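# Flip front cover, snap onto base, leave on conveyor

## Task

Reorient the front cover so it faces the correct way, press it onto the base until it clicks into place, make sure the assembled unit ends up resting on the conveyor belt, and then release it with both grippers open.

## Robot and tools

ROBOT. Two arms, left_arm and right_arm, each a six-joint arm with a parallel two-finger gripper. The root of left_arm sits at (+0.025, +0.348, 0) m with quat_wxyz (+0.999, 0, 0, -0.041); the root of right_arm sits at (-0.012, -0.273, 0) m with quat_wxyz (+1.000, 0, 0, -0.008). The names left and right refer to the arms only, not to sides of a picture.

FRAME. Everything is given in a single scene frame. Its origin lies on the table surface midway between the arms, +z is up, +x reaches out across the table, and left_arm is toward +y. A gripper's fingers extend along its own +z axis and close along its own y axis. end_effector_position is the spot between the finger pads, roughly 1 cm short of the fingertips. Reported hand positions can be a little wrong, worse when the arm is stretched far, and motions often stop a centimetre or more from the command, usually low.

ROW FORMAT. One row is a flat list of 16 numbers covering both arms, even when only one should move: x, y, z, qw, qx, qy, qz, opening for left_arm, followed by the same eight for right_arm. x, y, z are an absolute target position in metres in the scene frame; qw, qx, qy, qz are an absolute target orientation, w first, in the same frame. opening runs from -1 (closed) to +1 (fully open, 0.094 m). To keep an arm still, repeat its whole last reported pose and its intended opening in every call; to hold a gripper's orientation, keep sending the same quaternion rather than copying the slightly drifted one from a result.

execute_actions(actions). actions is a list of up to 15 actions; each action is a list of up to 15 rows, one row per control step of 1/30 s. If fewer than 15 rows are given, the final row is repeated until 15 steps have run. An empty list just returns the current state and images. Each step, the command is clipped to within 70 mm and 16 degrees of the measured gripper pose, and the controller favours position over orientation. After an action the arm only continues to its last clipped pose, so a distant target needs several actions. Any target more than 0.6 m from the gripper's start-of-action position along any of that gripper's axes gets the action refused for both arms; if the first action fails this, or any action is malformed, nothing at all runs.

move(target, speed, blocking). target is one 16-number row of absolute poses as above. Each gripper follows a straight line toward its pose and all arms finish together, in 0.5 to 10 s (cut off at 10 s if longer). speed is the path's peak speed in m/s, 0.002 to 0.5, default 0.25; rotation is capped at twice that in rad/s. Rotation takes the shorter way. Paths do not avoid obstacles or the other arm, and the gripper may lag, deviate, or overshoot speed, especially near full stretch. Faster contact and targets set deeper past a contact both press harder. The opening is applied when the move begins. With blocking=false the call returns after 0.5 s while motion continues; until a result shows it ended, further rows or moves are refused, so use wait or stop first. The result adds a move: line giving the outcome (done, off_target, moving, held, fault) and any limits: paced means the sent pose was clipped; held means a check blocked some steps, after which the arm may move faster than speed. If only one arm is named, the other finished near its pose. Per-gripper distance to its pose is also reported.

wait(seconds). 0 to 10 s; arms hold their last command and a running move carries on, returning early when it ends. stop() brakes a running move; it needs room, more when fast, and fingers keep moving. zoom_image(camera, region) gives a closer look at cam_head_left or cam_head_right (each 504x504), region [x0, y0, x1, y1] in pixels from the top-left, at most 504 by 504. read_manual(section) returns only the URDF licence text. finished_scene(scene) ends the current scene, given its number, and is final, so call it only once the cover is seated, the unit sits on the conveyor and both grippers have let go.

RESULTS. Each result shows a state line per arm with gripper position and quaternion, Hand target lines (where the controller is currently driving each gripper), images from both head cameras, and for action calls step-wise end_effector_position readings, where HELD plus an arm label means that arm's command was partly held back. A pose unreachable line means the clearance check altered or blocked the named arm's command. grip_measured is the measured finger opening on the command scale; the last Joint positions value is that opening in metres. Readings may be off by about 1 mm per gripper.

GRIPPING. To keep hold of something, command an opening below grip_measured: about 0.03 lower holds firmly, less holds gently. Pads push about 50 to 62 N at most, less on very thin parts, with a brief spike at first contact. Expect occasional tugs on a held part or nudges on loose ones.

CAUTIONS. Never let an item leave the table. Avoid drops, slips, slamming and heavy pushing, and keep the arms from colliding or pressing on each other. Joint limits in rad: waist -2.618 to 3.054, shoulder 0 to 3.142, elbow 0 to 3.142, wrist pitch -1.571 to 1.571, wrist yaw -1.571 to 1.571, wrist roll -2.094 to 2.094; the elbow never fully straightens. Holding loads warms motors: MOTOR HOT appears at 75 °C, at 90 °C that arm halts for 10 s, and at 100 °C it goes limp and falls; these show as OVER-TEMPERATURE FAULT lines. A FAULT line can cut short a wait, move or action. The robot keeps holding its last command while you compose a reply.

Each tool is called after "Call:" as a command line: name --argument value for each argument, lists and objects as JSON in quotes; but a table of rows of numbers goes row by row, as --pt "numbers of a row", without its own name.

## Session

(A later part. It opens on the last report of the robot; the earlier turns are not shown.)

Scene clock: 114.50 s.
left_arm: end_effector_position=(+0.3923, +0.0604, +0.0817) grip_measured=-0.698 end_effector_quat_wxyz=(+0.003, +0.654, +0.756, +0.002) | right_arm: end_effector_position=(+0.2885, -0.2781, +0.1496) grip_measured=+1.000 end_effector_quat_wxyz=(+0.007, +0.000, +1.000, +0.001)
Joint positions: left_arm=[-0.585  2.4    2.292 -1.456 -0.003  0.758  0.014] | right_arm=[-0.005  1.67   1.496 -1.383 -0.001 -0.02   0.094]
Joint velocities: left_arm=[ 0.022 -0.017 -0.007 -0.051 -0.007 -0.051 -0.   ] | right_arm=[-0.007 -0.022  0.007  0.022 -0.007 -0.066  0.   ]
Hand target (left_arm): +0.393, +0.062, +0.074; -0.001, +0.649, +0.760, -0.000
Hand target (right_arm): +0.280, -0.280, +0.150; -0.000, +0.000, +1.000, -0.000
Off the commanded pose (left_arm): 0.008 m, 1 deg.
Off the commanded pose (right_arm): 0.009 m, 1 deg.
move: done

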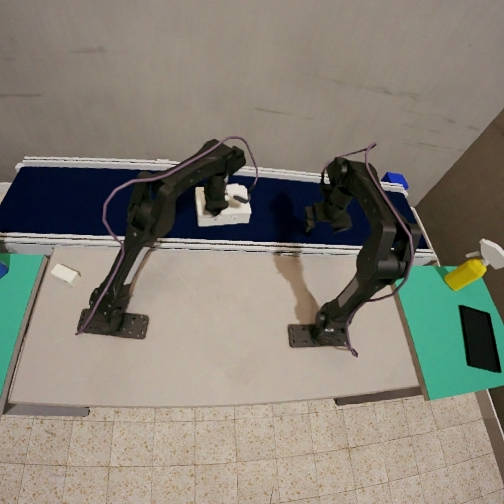

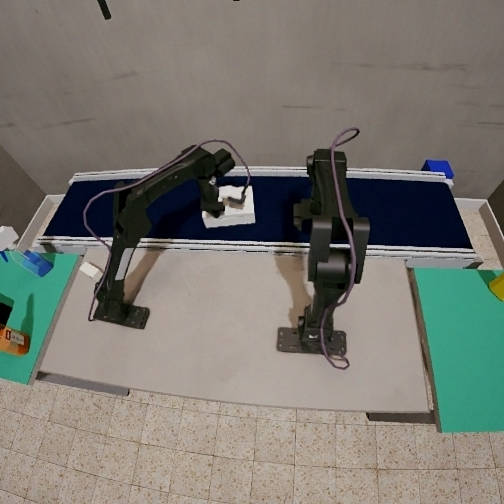

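Call:
move --target '[0.40,0.12,0.13,0.15,0.62,0.75,-0.13,0.4,0.42,-0.13,0.12,0.275,-0.689,0.589,0.321,0.4]' --speed 0.3

Call:
move --target '[0.431,0.16,0.11,0.321,0.589,0.689,-0.275,0.4,0.47,-0.10,0.068,0.275,-0.689,0.589,0.321,0.4]' --speed 0.2

Call:
move --target '[0.431,0.16,0.066,0.321,0.589,0.689,-0.275,0.4,0.47,-0.10,0.066,0.275,-0.689,0.589,0.321,0.4]' --speed 0.1

Call:
zoom_image --camera "cam_head_left" --region '[150,150,300,250]'

Call:
zoom_image --camera "cam_head_right" --region '[150,150,300,250]'

Scene clock: 147.40 s.
left_arm: end_effector_position=(+0.4027, +0.1199, +0.1253) grip_measured=+0.398 end_effector_quat_wxyz=(+0.143, +0.622, +0.760, -0.124) | right_arm: end_effector_position=(+0.4207, -0.1370, +0.1192) grip_measured=+0.403 end_effector_quat_wxyz=(-0.269, +0.690, -0.595, -0.313)
Joint positions: left_arm=[-0.339  2.015  1.784 -1.121  0.313  0.915  0.066] | right_arm=[ 0.021  2.387  2.173 -1.517 -0.838 -1.783  0.066]
Joint velocities: left_arm=[-0.002 -0.002  0.012 -0.007 -0.066 -0.11  -0.001] | right_arm=[-0.017  0.002  0.002 -0.022 -0.037 -0.037 -0.   ]
Hand target (left_arm): +0.400, +0.120, +0.131; +0.152, +0.624, +0.755, -0.131
Hand target (right_arm): +0.421, -0.132, +0.121; -0.272, +0.688, -0.590, -0.322
Off the commanded pose (left_arm): 0.005 m, 1 deg.
Off the commanded pose (right_arm): 0.007 m, 1 deg.
move: done

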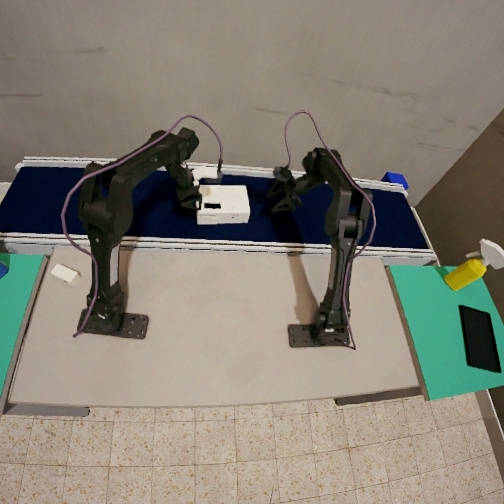

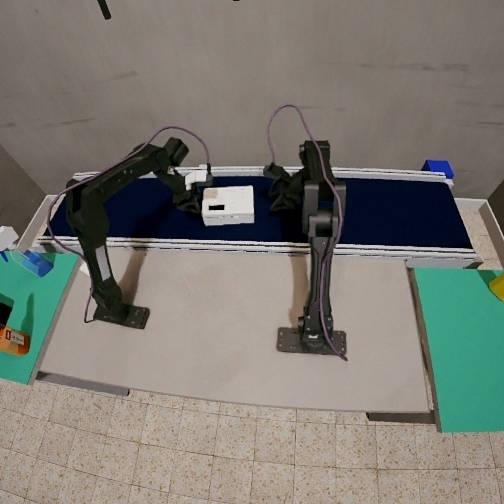

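Scene clock: 149.27 s.
left_arm: end_effector_position=(+0.4352, +0.1622, +0.1114) grip_measured=+0.398 end_effector_quat_wxyz=(+0.320, +0.587, +0.695, -0.263) | right_arm: end_effector_position=(+0.4712, -0.1059, +0.0667) grip_measured=+0.403 end_effector_quat_wxyz=(-0.274, +0.694, -0.591, -0.308)
Joint positions: left_arm=[-0.058  1.97   1.459 -0.712  0.798  1.115  0.066] | right_arm=[ 0.082  2.692  2.534 -1.494 -0.848 -1.701  0.066]
Joint velocities: left_arm=[-0.012 -0.002  0.002 -0.081 -0.022  0.037 -0.   ] | right_arm=[ 0.002 -0.002  0.012  0.022 -0.022 -0.007  0.   ]
Hand target (left_arm): +0.430, +0.161, +0.110; +0.323, +0.588, +0.689, -0.275
Hand target (right_arm): +0.470, -0.101, +0.068; -0.276, +0.688, -0.590, -0.320
Off the commanded pose (left_arm): 0.005 m, 2 deg.
Off the commanded pose (right_arm): 0.006 m, 2 deg.
move: done

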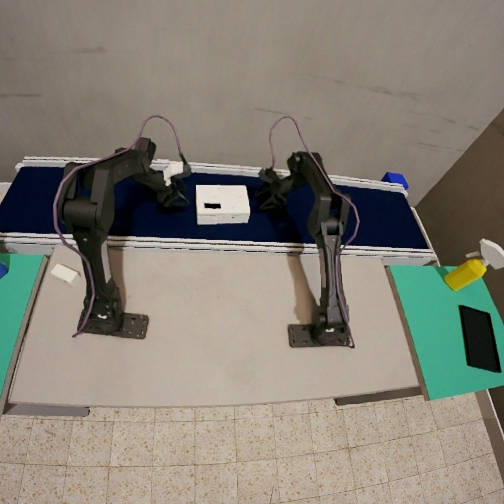

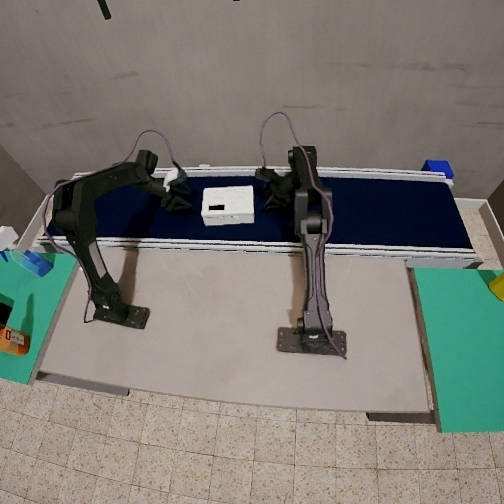

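Scene clock: 150.27 s.
left_arm: end_effector_position=(+0.4347, +0.1621, +0.0709) grip_measured=+0.398 end_effector_quat_wxyz=(+0.322, +0.589, +0.693, -0.263) | right_arm: end_effector_position=(+0.4712, -0.1060, +0.0666) grip_measured=+0.403 end_effector_quat_wxyz=(-0.274, +0.694, -0.591, -0.308)
Joint positions: left_arm=[-0.058  2.019  1.358 -0.56   0.799  1.118  0.066] | right_arm=[ 0.082  2.692  2.534 -1.494 -0.847 -1.701  0.066]
Joint velocities: left_arm=[-0.007 -0.012  0.007  0.007 -0.007  0.022  0.001] | right_arm=[ 0.007 -0.012 -0.002 -0.066  0.081 -0.007  0.   ]
Hand target (left_arm): +0.430, +0.160, +0.066; +0.321, +0.589, +0.689, -0.275
Hand target (right_arm): +0.470, -0.100, +0.066; -0.276, +0.689, -0.589, -0.320
Off the commanded pose (left_arm): 0.006 m, 2 deg.
Off the commanded pose (right_arm): 0.006 m, 2 deg.
move: done

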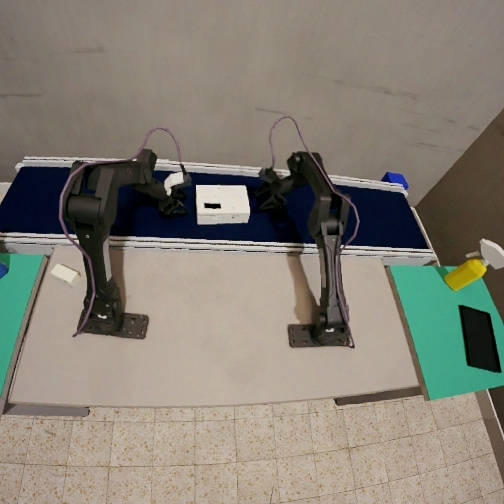

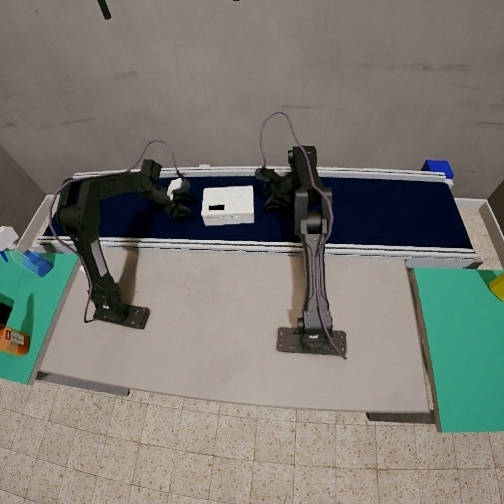

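Region (150, 150, 300, 250) of cam_head_left's 504x504 image, scaled by 3.360, with more detail than that image has.

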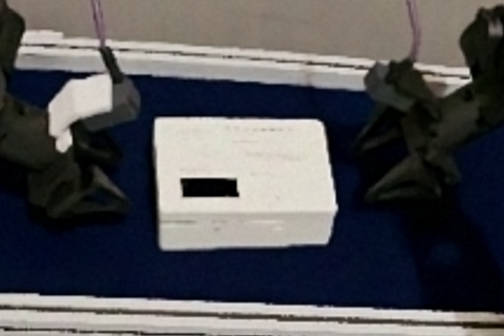

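Region (150, 150, 300, 250) of cam_head_right's 504x504 image, scaled by 3.360, with more detail than that image has.

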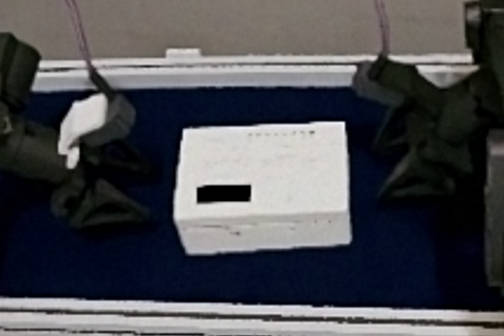

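Call:
move --target '[0.452,0.15,0.064,0.299,0.641,0.641,-0.299,0.4,0.458,-0.092,0.066,0.299,-0.641,0.641,0.299,0.4]' --speed 0.1

Call:
move --target '[0.452,0.113,0.064,0.299,0.641,0.641,-0.299,0.4,0.458,-0.057,0.066,0.299,-0.641,0.641,0.299,0.4]' --speed 0.03

Call:
zoom_image --camera "cam_head_left" --region '[150,150,300,250]'

Call:
zoom_image --camera "cam_head_right" --region '[150,150,300,250]'

Scene clock: 157.90 s.
left_arm: end_effector_position=(+0.4530, +0.1550, +0.0633) grip_measured=+0.398 end_effector_quat_wxyz=(+0.300, +0.640, +0.647, -0.284) | right_arm: end_effector_position=(+0.4601, -0.0974, +0.0552) grip_measured=+0.403 end_effector_quat_wxyz=(-0.289, +0.641, -0.646, -0.297)
Joint positions: left_arm=[-0.058  2.201  1.628 -0.803  0.836  1.334  0.066] | right_arm=[ 0.1    2.441  2.016 -1.06  -0.85  -1.439  0.066]
Joint velocities: left_arm=[ 0.007  0.007 -0.007 -0.022  0.037  0.095 -0.   ] | right_arm=[-0.017 -0.002  0.007  0.007 -0.022 -0.022  0.002]
Hand target (left_arm): +0.452, +0.150, +0.064; +0.300, +0.640, +0.641, -0.299
Hand target (right_arm): +0.457, -0.092, +0.066; -0.299, +0.641, -0.640, -0.300
Off the commanded pose (left_arm): 0.005 m, 2 deg.
Off the commanded pose (right_arm): 0.012 m, 1 deg.
move: off_target (right_arm)

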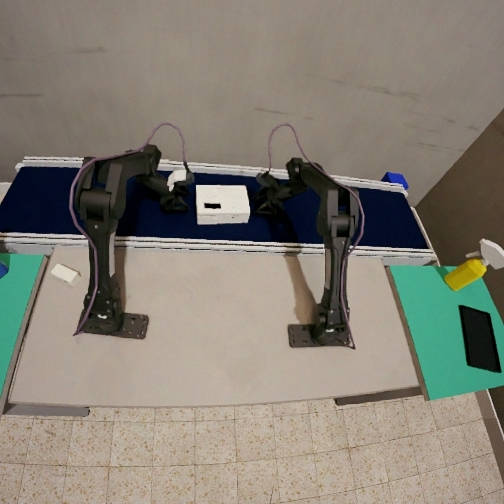

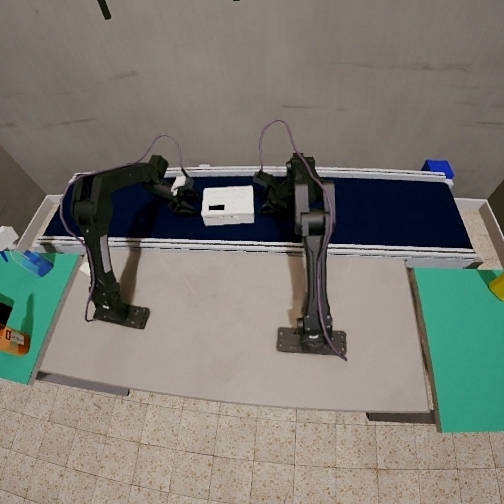

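Scene clock: 159.53 s.
left_arm: end_effector_position=(+0.4522, +0.1341, +0.0604) grip_measured=+0.398 end_effector_quat_wxyz=(+0.289, +0.637, +0.658, -0.279) | right_arm: end_effector_position=(+0.4623, -0.0776, +0.0548) grip_measured=+0.403 end_effector_quat_wxyz=(-0.279, +0.637, -0.658, -0.288)
Joint positions: left_arm=[-0.113  2.201  1.628 -0.756  0.798  1.241  0.066] | right_arm=[ 0.149  2.435  2.016 -1.008 -0.816 -1.343  0.066]
Joint velocities: left_arm=[ 0.007 -0.007 -0.007  0.022 -0.022  0.022 -0.001] | right_arm=[-0.007  0.002 -0.002 -0.037 -0.022  0.051  0.   ]
Hand target (left_arm): +0.451, +0.114, +0.064; +0.298, +0.641, +0.641, -0.298
Hand target (right_arm): +0.458, -0.058, +0.066; -0.297, +0.642, -0.640, -0.300
Off the commanded pose (left_arm): 0.021 m, 3 deg.
Off the commanded pose (right_arm): 0.024 m, 3 deg.
move: off_target (left_arm, right_arm)

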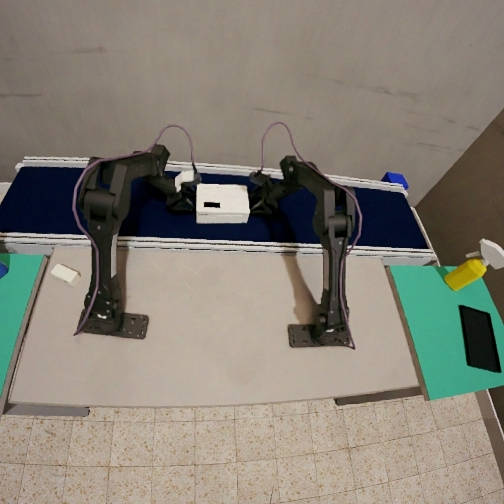

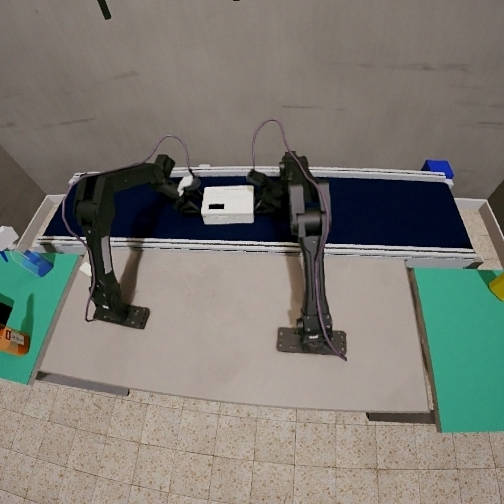

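Region (150, 150, 300, 250) of cam_head_left's 504x504 image, scaled by 3.360, with more detail than that image has.

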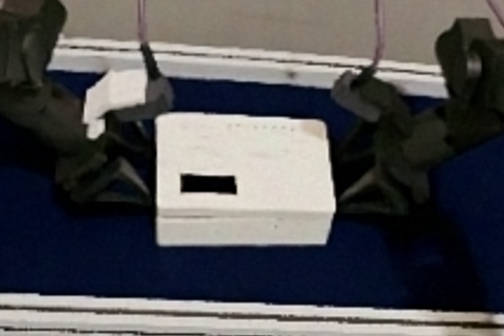

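Region (150, 150, 300, 250) of cam_head_right's 504x504 image, scaled by 3.360, with more detail than that image has.

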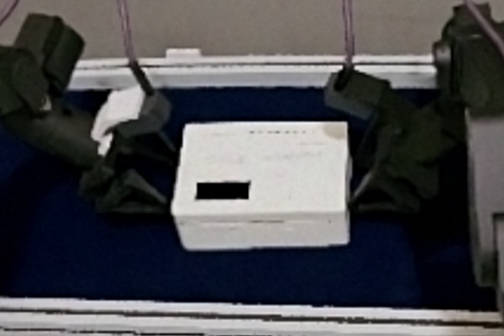

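Call:
execute_actions --actions '[[[0.452,0.113,0.07,0.299,0.641,0.641,-0.299,0.4,0.458,-0.057,0.076,0.299,-0.641,0.641,0.299,0.4]],[[0.452,0.113,0.08,0.299,0.641,0.641,-0.299,0.4,0.458,-0.057,0.086,0.299,-0.641,0.641,0.299,0.4]],[[0.452,0.113,0.09,0.299,0.641,0.641,-0.299,0.4,0.458,-0.057,0.096,0.299,-0.641,0.641,0.299,0.4]],[[0.452,0.113,0.10,0.299,0.641,0.641,-0.299,0.4,0.458,-0.057,0.106,0.299,-0.641,0.641,0.299,0.4]]]'

Call:
zoom_image --camera "cam_head_left" --region '[150,150,300,250]'

Scene clock: 173.47 s.
left_arm: end_effector_position=(+0.4553, +0.1317, +0.0789) grip_measured=+0.398 end_effector_quat_wxyz=(+0.280, +0.638, +0.661, -0.278) | right_arm: end_effector_position=(+0.4604, -0.0783, +0.0779) grip_measured=+0.403 end_effector_quat_wxyz=(-0.273, +0.638, -0.664, -0.281)
Joint positions: left_arm=[-0.12   2.201  1.712 -0.852  0.786  1.236  0.066] | right_arm=[ 0.153  2.406  2.067 -1.085 -0.794 -1.332  0.066]
Joint velocities: left_arm=[-0.002 -0.012 -0.002  0.022  0.037 -0.022  0.   ] | right_arm=[ 0.002  0.002 -0.002 -0.007 -0.022 -0.037 -0.001]
Hand target (left_arm): +0.452, +0.114, +0.100; +0.299, +0.641, +0.641, -0.298
Hand target (right_arm): +0.458, -0.058, +0.106; -0.299, +0.641, -0.641, -0.299
Off the commanded pose (left_arm): 0.028 m, 4 deg.
Off the commanded pose (right_arm): 0.035 m, 4 deg.
Step readings (end_effector_position; steps 1 to 15: 1st action; 16 to 30: 2nd action; 31 to 45: 3rd action; 46 to 60: 4th action):
0: left_arm (+0.4522, +0.1341, +0.0604) | right_arm (+0.4624, -0.0777, +0.0548)
1: left_arm (+0.4524, +0.1341, +0.0608) | right_arm (+0.4624, -0.0777, +0.0548)
2: left_arm (+0.4526, +0.1341, +0.0609) | right_arm (+0.4624, -0.0777, +0.0548)
4: left_arm (+0.4530, +0.1340, +0.0611) | right_arm (+0.4624, -0.0777, +0.0548)
8: left_arm (+0.4530, +0.1341, +0.0610) | right_arm (+0.4624, -0.0778, +0.0547)
15: left_arm (+0.4530, +0.1342, +0.0610) | right_arm (+0.4624, -0.0778, +0.0547)
16: left_arm (+0.4530, +0.1340, +0.0618) | right_arm (+0.4625, -0.0779, +0.0553)
17: left_arm (+0.4531, +0.1339, +0.0626) | right_arm (+0.4625, -0.0781, +0.0554)
19: left_arm (+0.4541, +0.1333, +0.0651) | right_arm (+0.4625, -0.0785, +0.0558)
23: left_arm (+0.4552, +0.1331, +0.0671) | right_arm (+0.4625, -0.0788, +0.0568)
30: left_arm (+0.4552, +0.1331, +0.0672) | right_arm (+0.4624, -0.0787, +0.0567)
31: left_arm (+0.4551, +0.1331, +0.0680) | right_arm (+0.4619, -0.0788, +0.0566)
32: left_arm (+0.4551, +0.1329, +0.0689) | right_arm (+0.4613, -0.0789, +0.0565)
34: left_arm (+0.4558, +0.1324, +0.0713) | right_arm (+0.4601, -0.0791, +0.0562)
38: left_arm (+0.4563, +0.1320, +0.0733) | right_arm (+0.4587, -0.0795, +0.0558)
45: left_arm (+0.4560, +0.1318, +0.0734) | right_arm (+0.4578, -0.0796, +0.0557)
46: left_arm (+0.4559, +0.1319, +0.0741) | right_arm (+0.4579, -0.0797, +0.0572)
47: left_arm (+0.4556, +0.1317, +0.0750) | right_arm (+0.4577, -0.0797, +0.0585)
49: left_arm (+0.4562, +0.1316, +0.0776) | right_arm (+0.4585, -0.0798, +0.0640)
53: left_arm (+0.4564, +0.1315, +0.0793) | right_arm (+0.4609, -0.0794, +0.0747)
60: end_effector_position above

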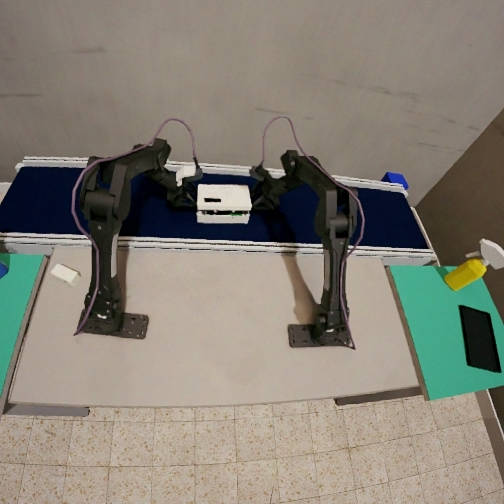

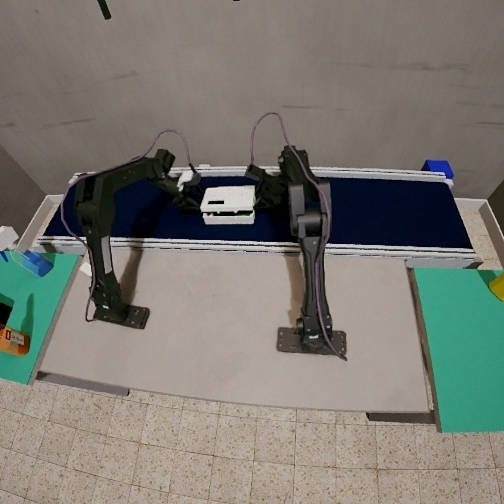

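Region (150, 150, 300, 250) of cam_head_left's 504x504 image, scaled by 3.360, with more detail than that image has.

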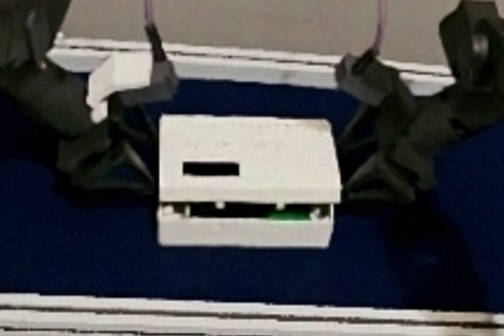

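Call:
execute_actions --actions '[[[0.44,0.113,0.105,0.299,0.641,0.641,-0.299,0.4,0.446,-0.057,0.108,0.299,-0.641,0.641,0.299,0.4]],[[0.428,0.113,0.105,0.299,0.641,0.641,-0.299,0.4,0.434,-0.057,0.108,0.299,-0.641,0.641,0.299,0.4]],[[0.416,0.113,0.105,0.299,0.641,0.641,-0.299,0.4,0.422,-0.057,0.108,0.299,-0.641,0.641,0.299,0.4]],[[0.404,0.113,0.105,0.299,0.641,0.641,-0.299,0.4,0.41,-0.057,0.108,0.299,-0.641,0.641,0.299,0.4]]]'

Call:
zoom_image --camera "cam_head_left" --region '[150,150,300,250]'

Scene clock: 184.23 s.
left_arm: end_effector_position=(+0.4109, +0.1310, +0.0902) grip_measured=+0.398 end_effector_quat_wxyz=(+0.275, +0.635, +0.666, -0.278) | right_arm: end_effector_position=(+0.4168, -0.0775, +0.0902) grip_measured=+0.403 end_effector_quat_wxyz=(-0.271, +0.636, -0.666, -0.281)
Joint positions: left_arm=[-0.147  2.023  1.485 -0.785  0.773  1.193  0.066] | right_arm=[ 0.169  2.198  1.763 -0.972 -0.788 -1.301  0.066]
Joint velocities: left_arm=[-0.012 -0.017 -0.007  0.051  0.022 -0.11  -0.001] | right_arm=[-0.017 -0.002 -0.017  0.007 -0.037 -0.037  0.   ]
Hand target (left_arm): +0.404, +0.114, +0.105; +0.298, +0.642, +0.641, -0.299
Hand target (right_arm): +0.410, -0.058, +0.108; -0.297, +0.642, -0.640, -0.300
Off the commanded pose (left_arm): 0.024 m, 5 deg.
Off the commanded pose (right_arm): 0.028 m, 5 deg.
Step readings (end_effector_position; steps 1 to 15: 1st action; 16 to 30: 2nd action; 31 to 45: 3rd action; 46 to 60: 4th action):
0: left_arm (+0.4549, +0.1318, +0.0788) | right_arm (+0.4600, -0.0783, +0.0780)
1: left_arm (+0.4542, +0.1316, +0.0796) | right_arm (+0.4595, -0.0782, +0.0785)
2: left_arm (+0.4526, +0.1316, +0.0806) | right_arm (+0.4575, -0.0783, +0.0791)
4: left_arm (+0.4501, +0.1312, +0.0844) | right_arm (+0.4551, -0.0785, +0.0823)
8: left_arm (+0.4504, +0.1310, +0.0920) | right_arm (+0.4552, -0.0786, +0.0905)
15: left_arm (+0.4505, +0.1310, +0.0928) | right_arm (+0.4554, -0.0786, +0.0926)
16: left_arm (+0.4494, +0.1311, +0.0923) | right_arm (+0.4545, -0.0787, +0.0921)
17: left_arm (+0.4456, +0.1312, +0.0914) | right_arm (+0.4506, -0.0786, +0.0912)
19: left_arm (+0.4381, +0.1308, +0.0899) | right_arm (+0.4429, -0.0785, +0.0894)
23: left_arm (+0.4348, +0.1307, +0.0895) | right_arm (+0.4395, -0.0787, +0.0884)
30: left_arm (+0.4352, +0.1307, +0.0900) | right_arm (+0.4404, -0.0785, +0.0889)
31: left_arm (+0.4345, +0.1307, +0.0899) | right_arm (+0.4397, -0.0787, +0.0885)
32: left_arm (+0.4311, +0.1309, +0.0895) | right_arm (+0.4363, -0.0784, +0.0881)
34: left_arm (+0.4239, +0.1310, +0.0890) | right_arm (+0.4290, -0.0782, +0.0877)
38: left_arm (+0.4216, +0.1309, +0.0903) | right_arm (+0.4268, -0.0781, +0.0891)
45: left_arm (+0.4229, +0.1310, +0.0904) | right_arm (+0.4286, -0.0778, +0.0901)
46: left_arm (+0.4223, +0.1311, +0.0902) | right_arm (+0.4278, -0.0780, +0.0895)
47: left_arm (+0.4191, +0.1311, +0.0897) | right_arm (+0.4245, -0.0779, +0.0891)
49: left_arm (+0.4119, +0.1311, +0.0892) | right_arm (+0.4173, -0.0778, +0.0882)
53: left_arm (+0.4096, +0.1310, +0.0901) | right_arm (+0.4149, -0.0777, +0.0892)
60: end_effector_position above

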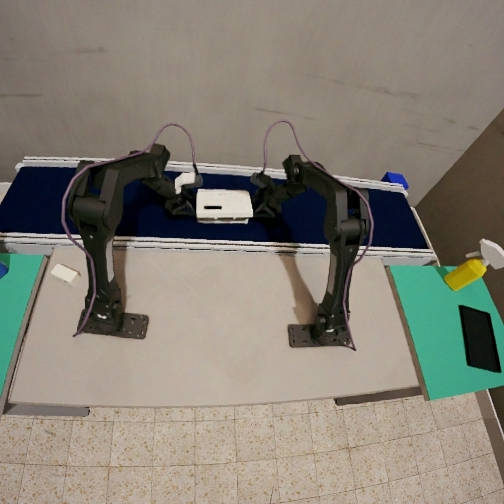

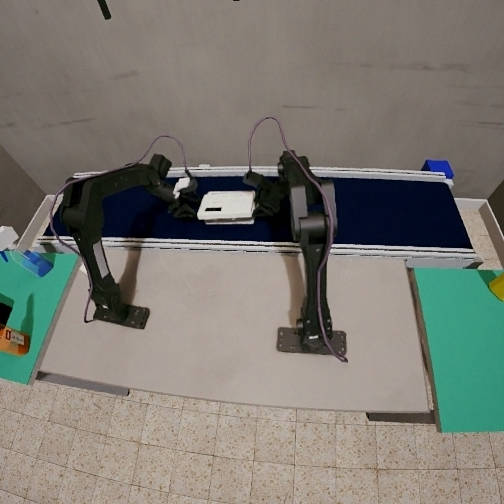

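Region (150, 150, 300, 250) of cam_head_left's 504x504 image, scaled by 3.360, with more detail than that image has.

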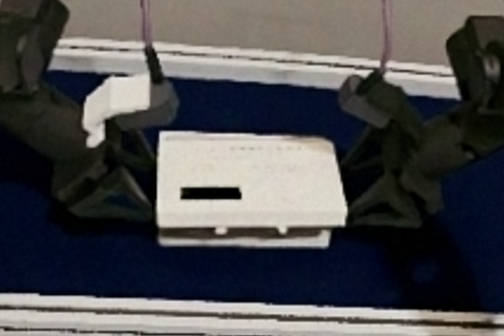

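Call:
execute_actions --actions '[[[0.392,0.113,0.10,0.299,0.641,0.641,-0.299,0.4,0.398,-0.057,0.10,0.299,-0.641,0.641,0.299,0.4]],[[0.39,0.113,0.085,0.299,0.641,0.641,-0.299,0.4,0.396,-0.057,0.085,0.299,-0.641,0.641,0.299,0.4]],[[0.39,0.113,0.072,0.299,0.641,0.641,-0.299,0.4,0.396,-0.057,0.072,0.299,-0.641,0.641,0.299,0.4]],[[0.39,0.113,0.062,0.299,0.641,0.641,-0.299,0.4,0.396,-0.057,0.06,0.299,-0.641,0.641,0.299,0.4]],[[0.39,0.14,0.062,0.299,0.641,0.641,-0.299,0.4,0.396,-0.085,0.06,0.299,-0.641,0.641,0.299,0.4]],[[0.39,0.17,0.07,0.299,0.641,0.641,-0.299,0.4,0.396,-0.115,0.07,0.299,-0.641,0.641,0.299,0.4]]]'

Call:
zoom_image --camera "cam_head_left" --region '[150,150,300,250]'

Call:
zoom_image --camera "cam_head_right" --region '[150,150,300,250]'

Scene clock: 196.70 s.
left_arm: end_effector_position=(+0.3935, +0.1747, +0.0662) grip_measured=+0.398 end_effector_quat_wxyz=(+0.299, +0.639, +0.649, -0.285) | right_arm: end_effector_position=(+0.3965, -0.1196, +0.0630) grip_measured=+0.403 end_effector_quat_wxyz=(-0.295, +0.638, -0.650, -0.290)
Joint positions: left_arm=[-0.028  1.986  1.306 -0.73   0.84   1.372  0.066] | right_arm=[ 0.06   2.157  1.559 -0.902 -0.851 -1.475  0.066]
Joint velocities: left_arm=[-0.007 -0.022 -0.002 -0.11  -0.007  0.007 -0.001] | right_arm=[ 0.002  0.002  0.012 -0.095 -0.037 -0.095  0.001]
Hand target (left_arm): +0.390, +0.170, +0.070; +0.300, +0.640, +0.641, -0.299
Hand target (right_arm): +0.396, -0.115, +0.070; -0.299, +0.640, -0.641, -0.298
Off the commanded pose (left_arm): 0.007 m, 2 deg.
Off the commanded pose (right_arm): 0.008 m, 2 deg.
Step readings (end_effector_position; steps 1 to 15: 1st action; 16 to 30: 2nd action; 31 to 45: 3rd action; 46 to 60: 4th action; 61 to 75: 5th action; 76 to 90: 6th action):
0: left_arm (+0.4113, +0.1311, +0.0902) | right_arm (+0.4172, -0.0775, +0.0903)
1: left_arm (+0.4106, +0.1312, +0.0894) | right_arm (+0.4165, -0.0776, +0.0892)
2: left_arm (+0.4075, +0.1313, +0.0885) | right_arm (+0.4131, -0.0775, +0.0880)
4: left_arm (+0.3993, +0.1311, +0.0859) | right_arm (+0.4048, -0.0774, +0.0843)
8: left_arm (+0.3955, +0.1311, +0.0833) | right_arm (+0.4007, -0.0774, +0.0800)
15: left_arm (+0.3977, +0.1310, +0.0834) | right_arm (+0.4030, -0.0774, +0.0797)
16: left_arm (+0.3979, +0.1309, +0.0822) | right_arm (+0.4033, -0.0774, +0.0786)
17: left_arm (+0.3976, +0.1310, +0.0806) | right_arm (+0.4030, -0.0774, +0.0771)
19: left_arm (+0.3954, +0.1312, +0.0762) | right_arm (+0.4010, -0.0774, +0.0728)
23: left_arm (+0.3952, +0.1310, +0.0746) | right_arm (+0.4005, -0.0774, +0.0696)
30: left_arm (+0.3964, +0.1309, +0.0743) | right_arm (+0.4019, -0.0775, +0.0696)
31: left_arm (+0.3967, +0.1308, +0.0735) | right_arm (+0.4021, -0.0775, +0.0685)
32: left_arm (+0.3969, +0.1307, +0.0725) | right_arm (+0.4024, -0.0774, +0.0674)
34: left_arm (+0.3972, +0.1307, +0.0708) | right_arm (+0.4021, -0.0774, +0.0650)
38: left_arm (+0.3977, +0.1305, +0.0698) | right_arm (+0.4032, -0.0771, +0.0647)
45: left_arm (+0.3983, +0.1304, +0.0698) | right_arm (+0.4043, -0.0770, +0.0647)
46: left_arm (+0.3985, +0.1304, +0.0692) | right_arm (+0.4044, -0.0769, +0.0638)
47: left_arm (+0.3986, +0.1303, +0.0684) | right_arm (+0.4048, -0.0769, +0.0629)
49: left_arm (+0.3987, +0.1303, +0.0669) | right_arm (+0.4048, -0.0769, +0.0607)
53: left_arm (+0.3996, +0.1298, +0.0664) | right_arm (+0.4031, -0.0765, +0.0578)
60: left_arm (+0.4001, +0.1296, +0.0662) | right_arm (+0.4045, -0.0762, +0.0580)
61: left_arm (+0.4003, +0.1312, +0.0661) | right_arm (+0.4049, -0.0778, +0.0584)
62: left_arm (+0.4002, +0.1328, +0.0667) | right_arm (+0.4051, -0.0789, +0.0597)
64: left_arm (+0.4011, +0.1379, +0.0670) | right_arm (+0.4066, -0.0829, +0.0617)
68: left_arm (+0.4020, +0.1418, +0.0683) | right_arm (+0.4075, -0.0871, +0.0635)
75: left_arm (+0.4002, +0.1409, +0.0692) | right_arm (+0.4057, -0.0860, +0.0646)
76: left_arm (+0.3996, +0.1430, +0.0694) | right_arm (+0.4048, -0.0882, +0.0648)
77: left_arm (+0.3986, +0.1472, +0.0693) | right_arm (+0.4031, -0.0919, +0.0648)
79: left_arm (+0.3997, +0.1606, +0.0683) | right_arm (+0.4026, -0.1039, +0.0642)
83: left_arm (+0.3991, +0.1748, +0.0668) | right_arm (+0.4016, -0.1195, +0.0634)
90: end_effector_position above

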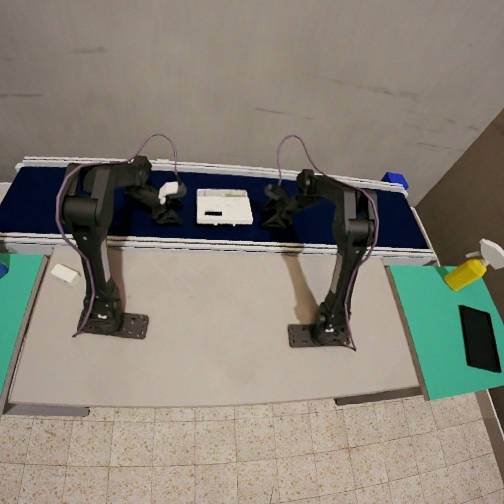

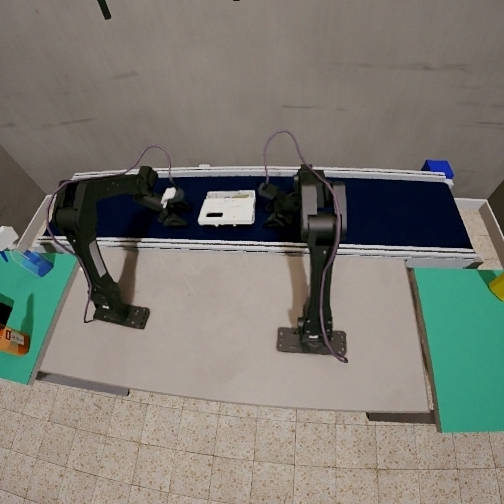

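Region (150, 150, 300, 250) of cam_head_left's 504x504 image, scaled by 3.360, with more detail than that image has.

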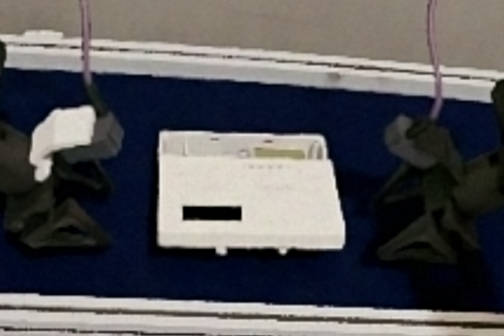

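Region (150, 150, 300, 250) of cam_head_right's 504x504 image, scaled by 3.360, with more detail than that image has.

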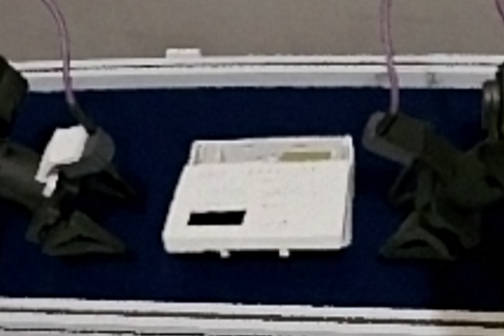

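Call:
move --target '[0.31,0.19,0.11,0.632,0.670,0.316,0.224,0.1,0.33,-0.2,0.13,0,0,1,0,-0.5]' --speed 0.3

Call:
move --target '[0.325,0.143,0.08,0.632,0.670,0.316,0.224,0.1,0.33,-0.2,0.13,0,0,1,0,-0.5]' --speed 0.1

Call:
zoom_image --camera "cam_head_left" --region '[140,170,270,270]'

Call:
zoom_image --camera "cam_head_right" --region '[140,170,270,270]'

Scene clock: 224.97 s.
left_arm: end_effector_position=(+0.3153, +0.1890, +0.1242) grip_measured=+0.102 end_effector_quat_wxyz=(+0.639, +0.664, +0.305, +0.238) | right_arm: end_effector_position=(+0.3260, -0.2014, +0.1269) grip_measured=-0.497 end_effector_quat_wxyz=(+0.003, +0.002, +1.000, +0.003)
Joint positions: left_arm=[-0.125  1.572  0.071  1.419  0.575  1.542  0.052] | right_arm=[ 0.219  1.848  1.619 -1.335 -0.005  0.208  0.024]
Joint velocities: left_arm=[ 0.007  0.022 -0.007  0.066  0.007  0.022  0.   ] | right_arm=[ 0.007  0.002  0.002 -0.022  0.007 -0.007 -0.001]
Hand target (left_arm): +0.310, +0.189, +0.112; +0.630, +0.671, +0.318, +0.227
Hand target (right_arm): +0.330, -0.199, +0.129; +0.004, +0.002, +1.000, -0.000
Off the commanded pose (left_arm): 0.015 m, 2 deg.
Off the commanded pose (right_arm): 0.005 m, 1 deg.
move: off_target (left_arm)

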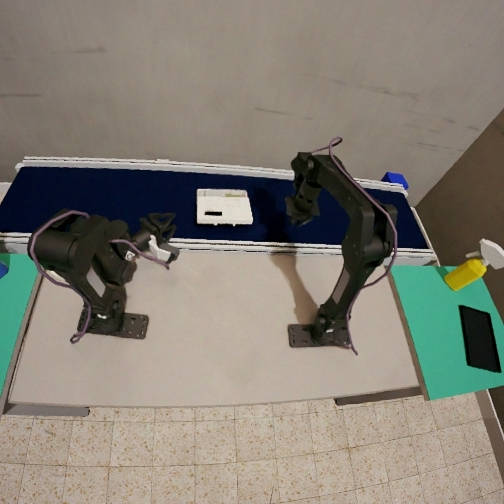

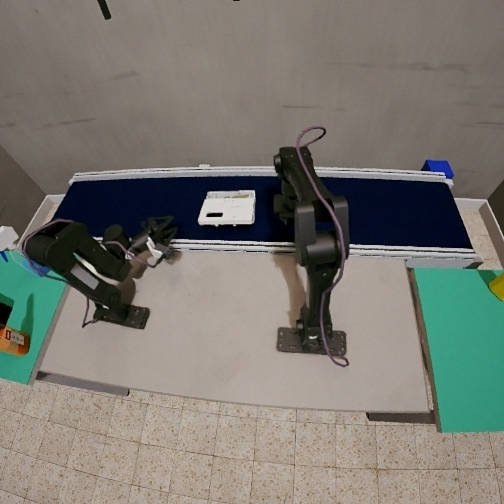

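Scene clock: 226.10 s.
left_arm: end_effector_position=(+0.3199, +0.1463, +0.0814) grip_measured=+0.102 end_effector_quat_wxyz=(+0.615, +0.689, +0.316, +0.218) | right_arm: end_effector_position=(+0.3234, -0.2019, +0.1269) grip_measured=-0.497 end_effector_quat_wxyz=(-0.003, +0.002, +1.000, +0.002)
Joint positions: left_arm=[-0.335  1.873  0.139  1.574  0.378  1.542  0.052] | right_arm=[ 0.219  1.848  1.619 -1.346 -0.005  0.208  0.024]
Joint velocities: left_arm=[-0.007  0.002 -0.012 -0.051 -0.051 -0.051  0.   ] | right_arm=[ 0.007  0.002  0.007 -0.022 -0.081  0.022 -0.001]
Hand target (left_arm): +0.325, +0.143, +0.080; +0.616, +0.687, +0.321, +0.216
Hand target (right_arm): +0.330, -0.200, +0.130; +0.000, +0.000, +1.000, +0.000
Off the commanded pose (left_arm): 0.006 m, 3 deg.
Off the commanded pose (right_arm): 0.008 m, 0 deg.
joint sent to its limit (left arm) — the command would take joint 4 (wrist pitch) past its upper limit, so that joint was sent only as far as its limit.
move: off_target (left_arm)

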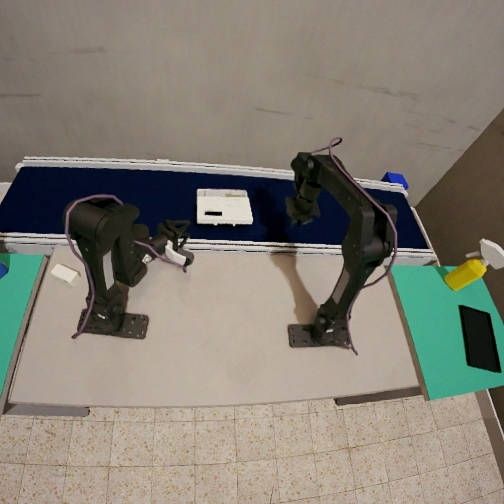

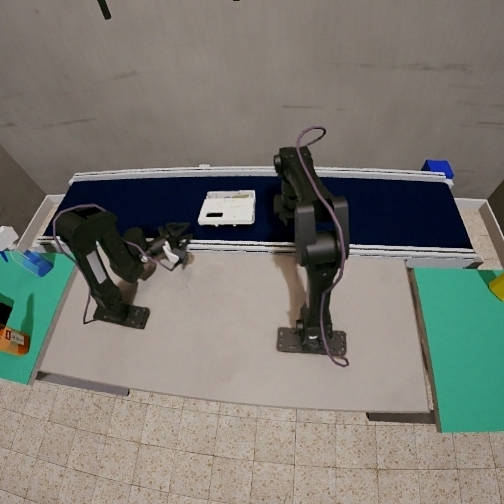

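Region (140, 170, 270, 270) of cam_head_left's 504x504 image, scaled by 3.877, with more detail than that image has; it fills the top 388 rows of this view, and the rest is white.

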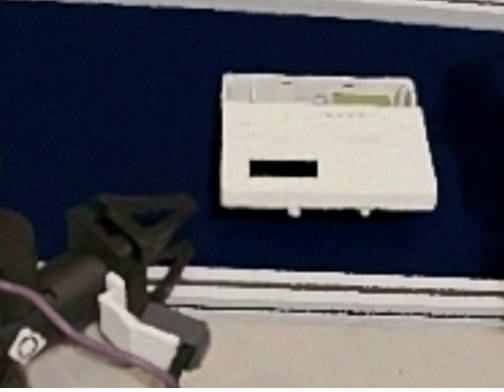

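Region (140, 170, 270, 270) of cam_head_right's 504x504 image, scaled by 3.877, with more detail than that image has; it fills the top 388 rows of this view, and the rest is white.

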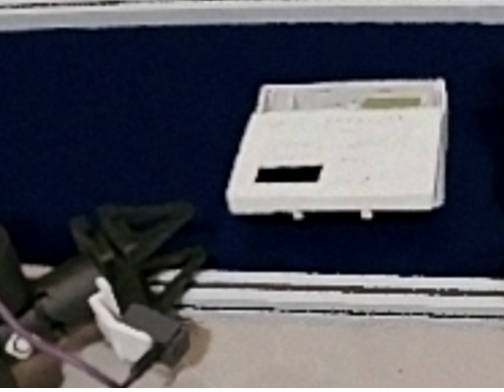

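Call:
move --target '[0.372,0.096,0.078,0.632,0.670,0.316,0.224,0.1,0.33,-0.2,0.13,0,0,1,0,-0.5]' --speed 0.08

Call:
move --target '[0.372,0.096,0.078,0.632,0.670,0.316,0.224,-0.75,0.33,-0.2,0.13,0,0,1,0,-0.5]' --speed 0.08

Call:
zoom_image --camera "cam_head_right" --region '[140,170,270,270]'

Scene clock: 232.73 s.
left_arm: end_effector_position=(+0.3685, +0.0997, +0.0866) grip_measured=+0.102 end_effector_quat_wxyz=(+0.639, +0.667, +0.302, +0.235) | right_arm: end_effector_position=(+0.3234, -0.2019, +0.1269) grip_measured=-0.497 end_effector_quat_wxyz=(-0.003, +0.002, +1.000, +0.002)
Joint positions: left_arm=[-0.429  2.042  0.39   1.576  0.281  1.519  0.052] | right_arm=[ 0.219  1.848  1.619 -1.346 -0.005  0.208  0.024]
Joint velocities: left_arm=[ 0.012  0.007  0.012 -0.037 -0.037 -0.007 -0.   ] | right_arm=[ 0.002 -0.007 -0.012  0.007  0.051  0.007 -0.   ]
Hand target (left_arm): +0.372, +0.097, +0.077; +0.632, +0.671, +0.316, +0.225
Hand target (right_arm): +0.330, -0.200, +0.130; +0.001, -0.000, +1.000, +0.000
Off the commanded pose (left_arm): 0.010 m, 2 deg.
Off the commanded pose (right_arm): 0.008 m, 0 deg.
move: done

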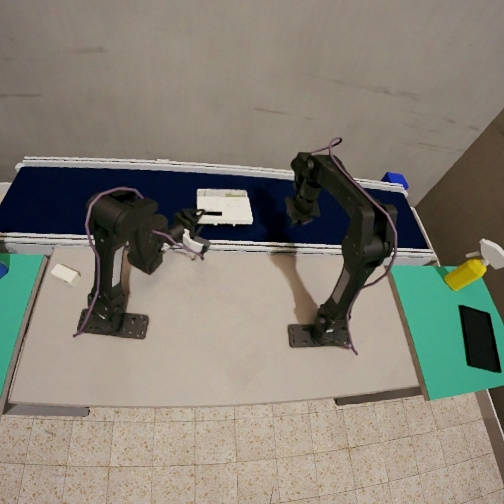

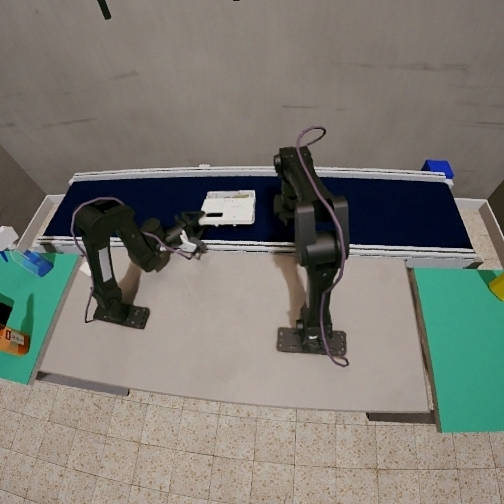

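Scene clock: 233.43 s.
left_arm: end_effector_position=(+0.3685, +0.0996, +0.0871) grip_measured=-0.648 end_effector_quat_wxyz=(+0.641, +0.665, +0.305, +0.232) | right_arm: end_effector_position=(+0.3234, -0.2019, +0.1269) grip_measured=-0.497 end_effector_quat_wxyz=(-0.003, +0.002, +1.000, +0.002)
Joint positions: left_arm=[-0.429  2.042  0.39   1.578  0.282  1.509  0.017] | right_arm=[ 0.219  1.848  1.619 -1.346 -0.005  0.208  0.024]
Joint velocities: left_arm=[-0.002 -0.022 -0.012 -0.022 -0.007 -0.037 -0.   ] | right_arm=[ 0.012 -0.007 -0.007 -0.051  0.095  0.022 -0.   ]
Hand target (left_arm): +0.372, +0.096, +0.078; +0.633, +0.671, +0.316, +0.224
Hand target (right_arm): +0.330, -0.200, +0.130; +0.001, -0.000, +1.000, +0.000
Off the commanded pose (left_arm): 0.010 m, 2 deg.
Off the commanded pose (right_arm): 0.008 m, 0 deg.
move: done

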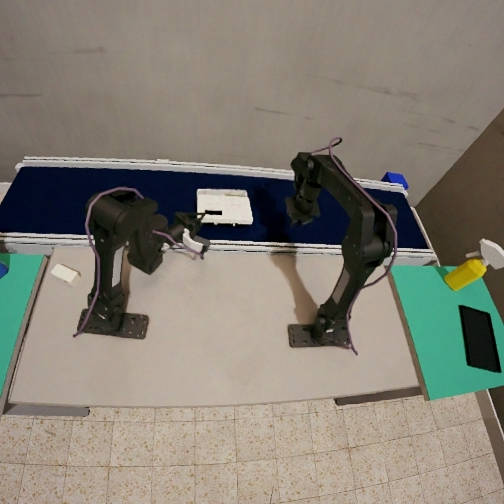

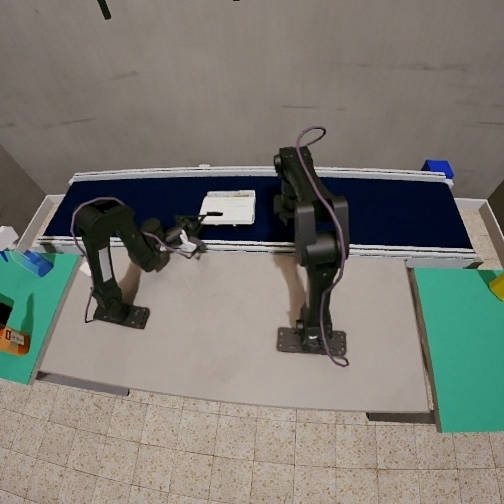

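Region (140, 170, 270, 270) of cam_head_right's 504x504 image, scaled by 3.877, with more detail than that image has; it fills the top 388 rows of this view, and the rest is white.

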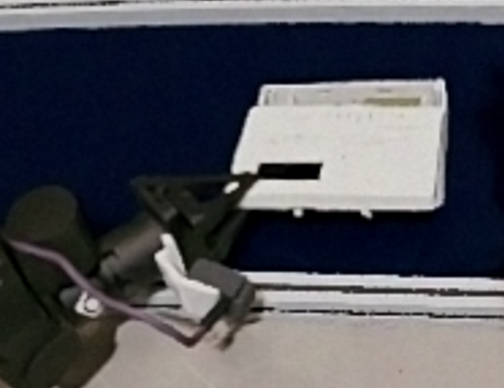

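Gripped. Lift and swing the cover aside.

Call:
move --target '[0.372,0.096,0.15,0.653,0.653,0.271,0.271,-0.72,0.33,-0.2,0.13,0,0,1,0,-0.5]' --speed 0.08

Call:
move --target '[0.42,0.42,0.17,0.5,0.5,0.5,0.5,-0.72,0.33,-0.2,0.13,0,0,1,0,-0.5]' --speed 0.15

Call:
zoom_image --camera "cam_head_left" --region '[170,170,280,250]'

Scene clock: 239.60 s.
left_arm: end_effector_position=(+0.3679, +0.0999, +0.1309) grip_measured=-0.648 end_effector_quat_wxyz=(+0.639, +0.667, +0.282, +0.258) | right_arm: end_effector_position=(+0.3234, -0.2019, +0.1269) grip_measured=-0.497 end_effector_quat_wxyz=(-0.003, +0.002, +1.000, +0.002)
Joint positions: left_arm=[-0.434  1.801  0.39   1.359  0.27   1.568  0.017] | right_arm=[ 0.219  1.848  1.619 -1.346 -0.005  0.208  0.024]
Joint velocities: left_arm=[ 0.002  0.002  0.012 -0.051  0.022 -0.081  0.   ] | right_arm=[-0.002 -0.017 -0.007  0.037  0.051 -0.051  0.   ]
Hand target (left_arm): +0.372, +0.096, +0.150; +0.653, +0.653, +0.271, +0.271
Hand target (right_arm): +0.330, -0.200, +0.130; +0.001, -0.000, +1.000, +0.000
Off the commanded pose (left_arm): 0.020 m, 3 deg.
Off the commanded pose (right_arm): 0.008 m, 0 deg.
move: off_target (left_arm)

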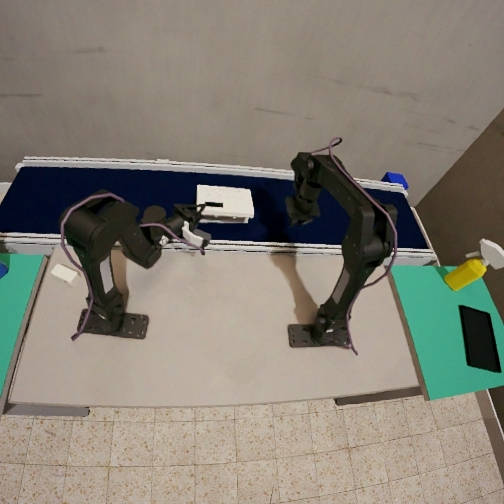

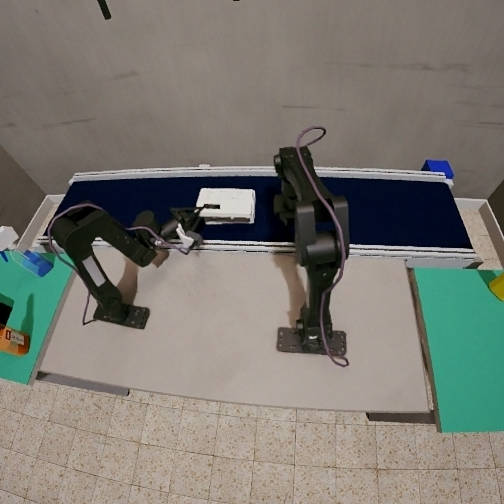

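Scene clock: 242.57 s.
left_arm: end_effector_position=(+0.4121, +0.4184, +0.1617) grip_measured=-0.648 end_effector_quat_wxyz=(+0.494, +0.504, +0.510, +0.491) | right_arm: end_effector_position=(+0.3234, -0.2019, +0.1269) grip_measured=-0.497 end_effector_quat_wxyz=(-0.003, +0.002, +1.000, +0.002)
Joint positions: left_arm=[0.402 1.553 0.303 1.219 0.317 1.571 0.017] | right_arm=[ 0.219  1.848  1.619 -1.346 -0.005  0.208  0.024]
Joint velocities: left_arm=[-0.007  0.027 -0.002 -0.037  0.022 -0.007 -0.001] | right_arm=[-0.007  0.012 -0.012 -0.037  0.081  0.051  0.   ]
Hand target (left_arm): +0.417, +0.421, +0.170; +0.499, +0.500, +0.503, +0.497
Hand target (right_arm): +0.330, -0.200, +0.130; +0.001, -0.000, +1.000, +0.000
Off the commanded pose (left_arm): 0.012 m, 2 deg.
Off the commanded pose (right_arm): 0.008 m, 0 deg.
move: off_target (left_arm)

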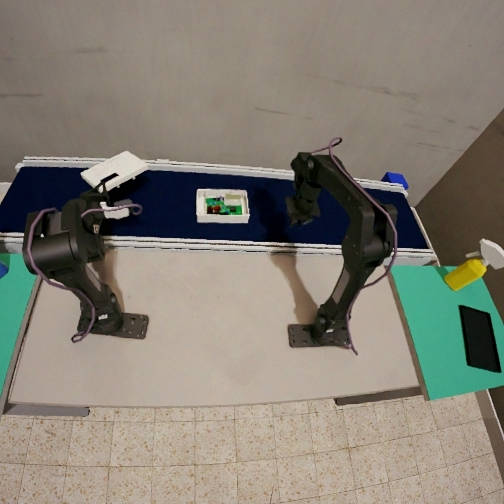

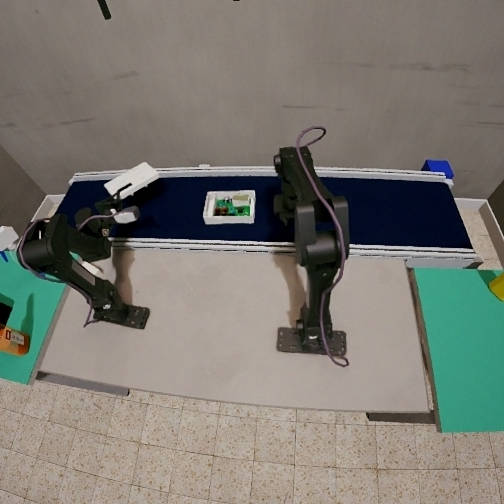

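Region (170, 170, 280, 250) of cam_head_left's 504x504 image, scaled by 4.582, with more detail than that image has; it fills the top 367 rows of this view, and the rest is white.

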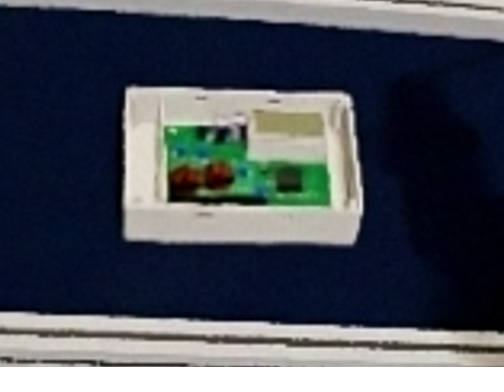

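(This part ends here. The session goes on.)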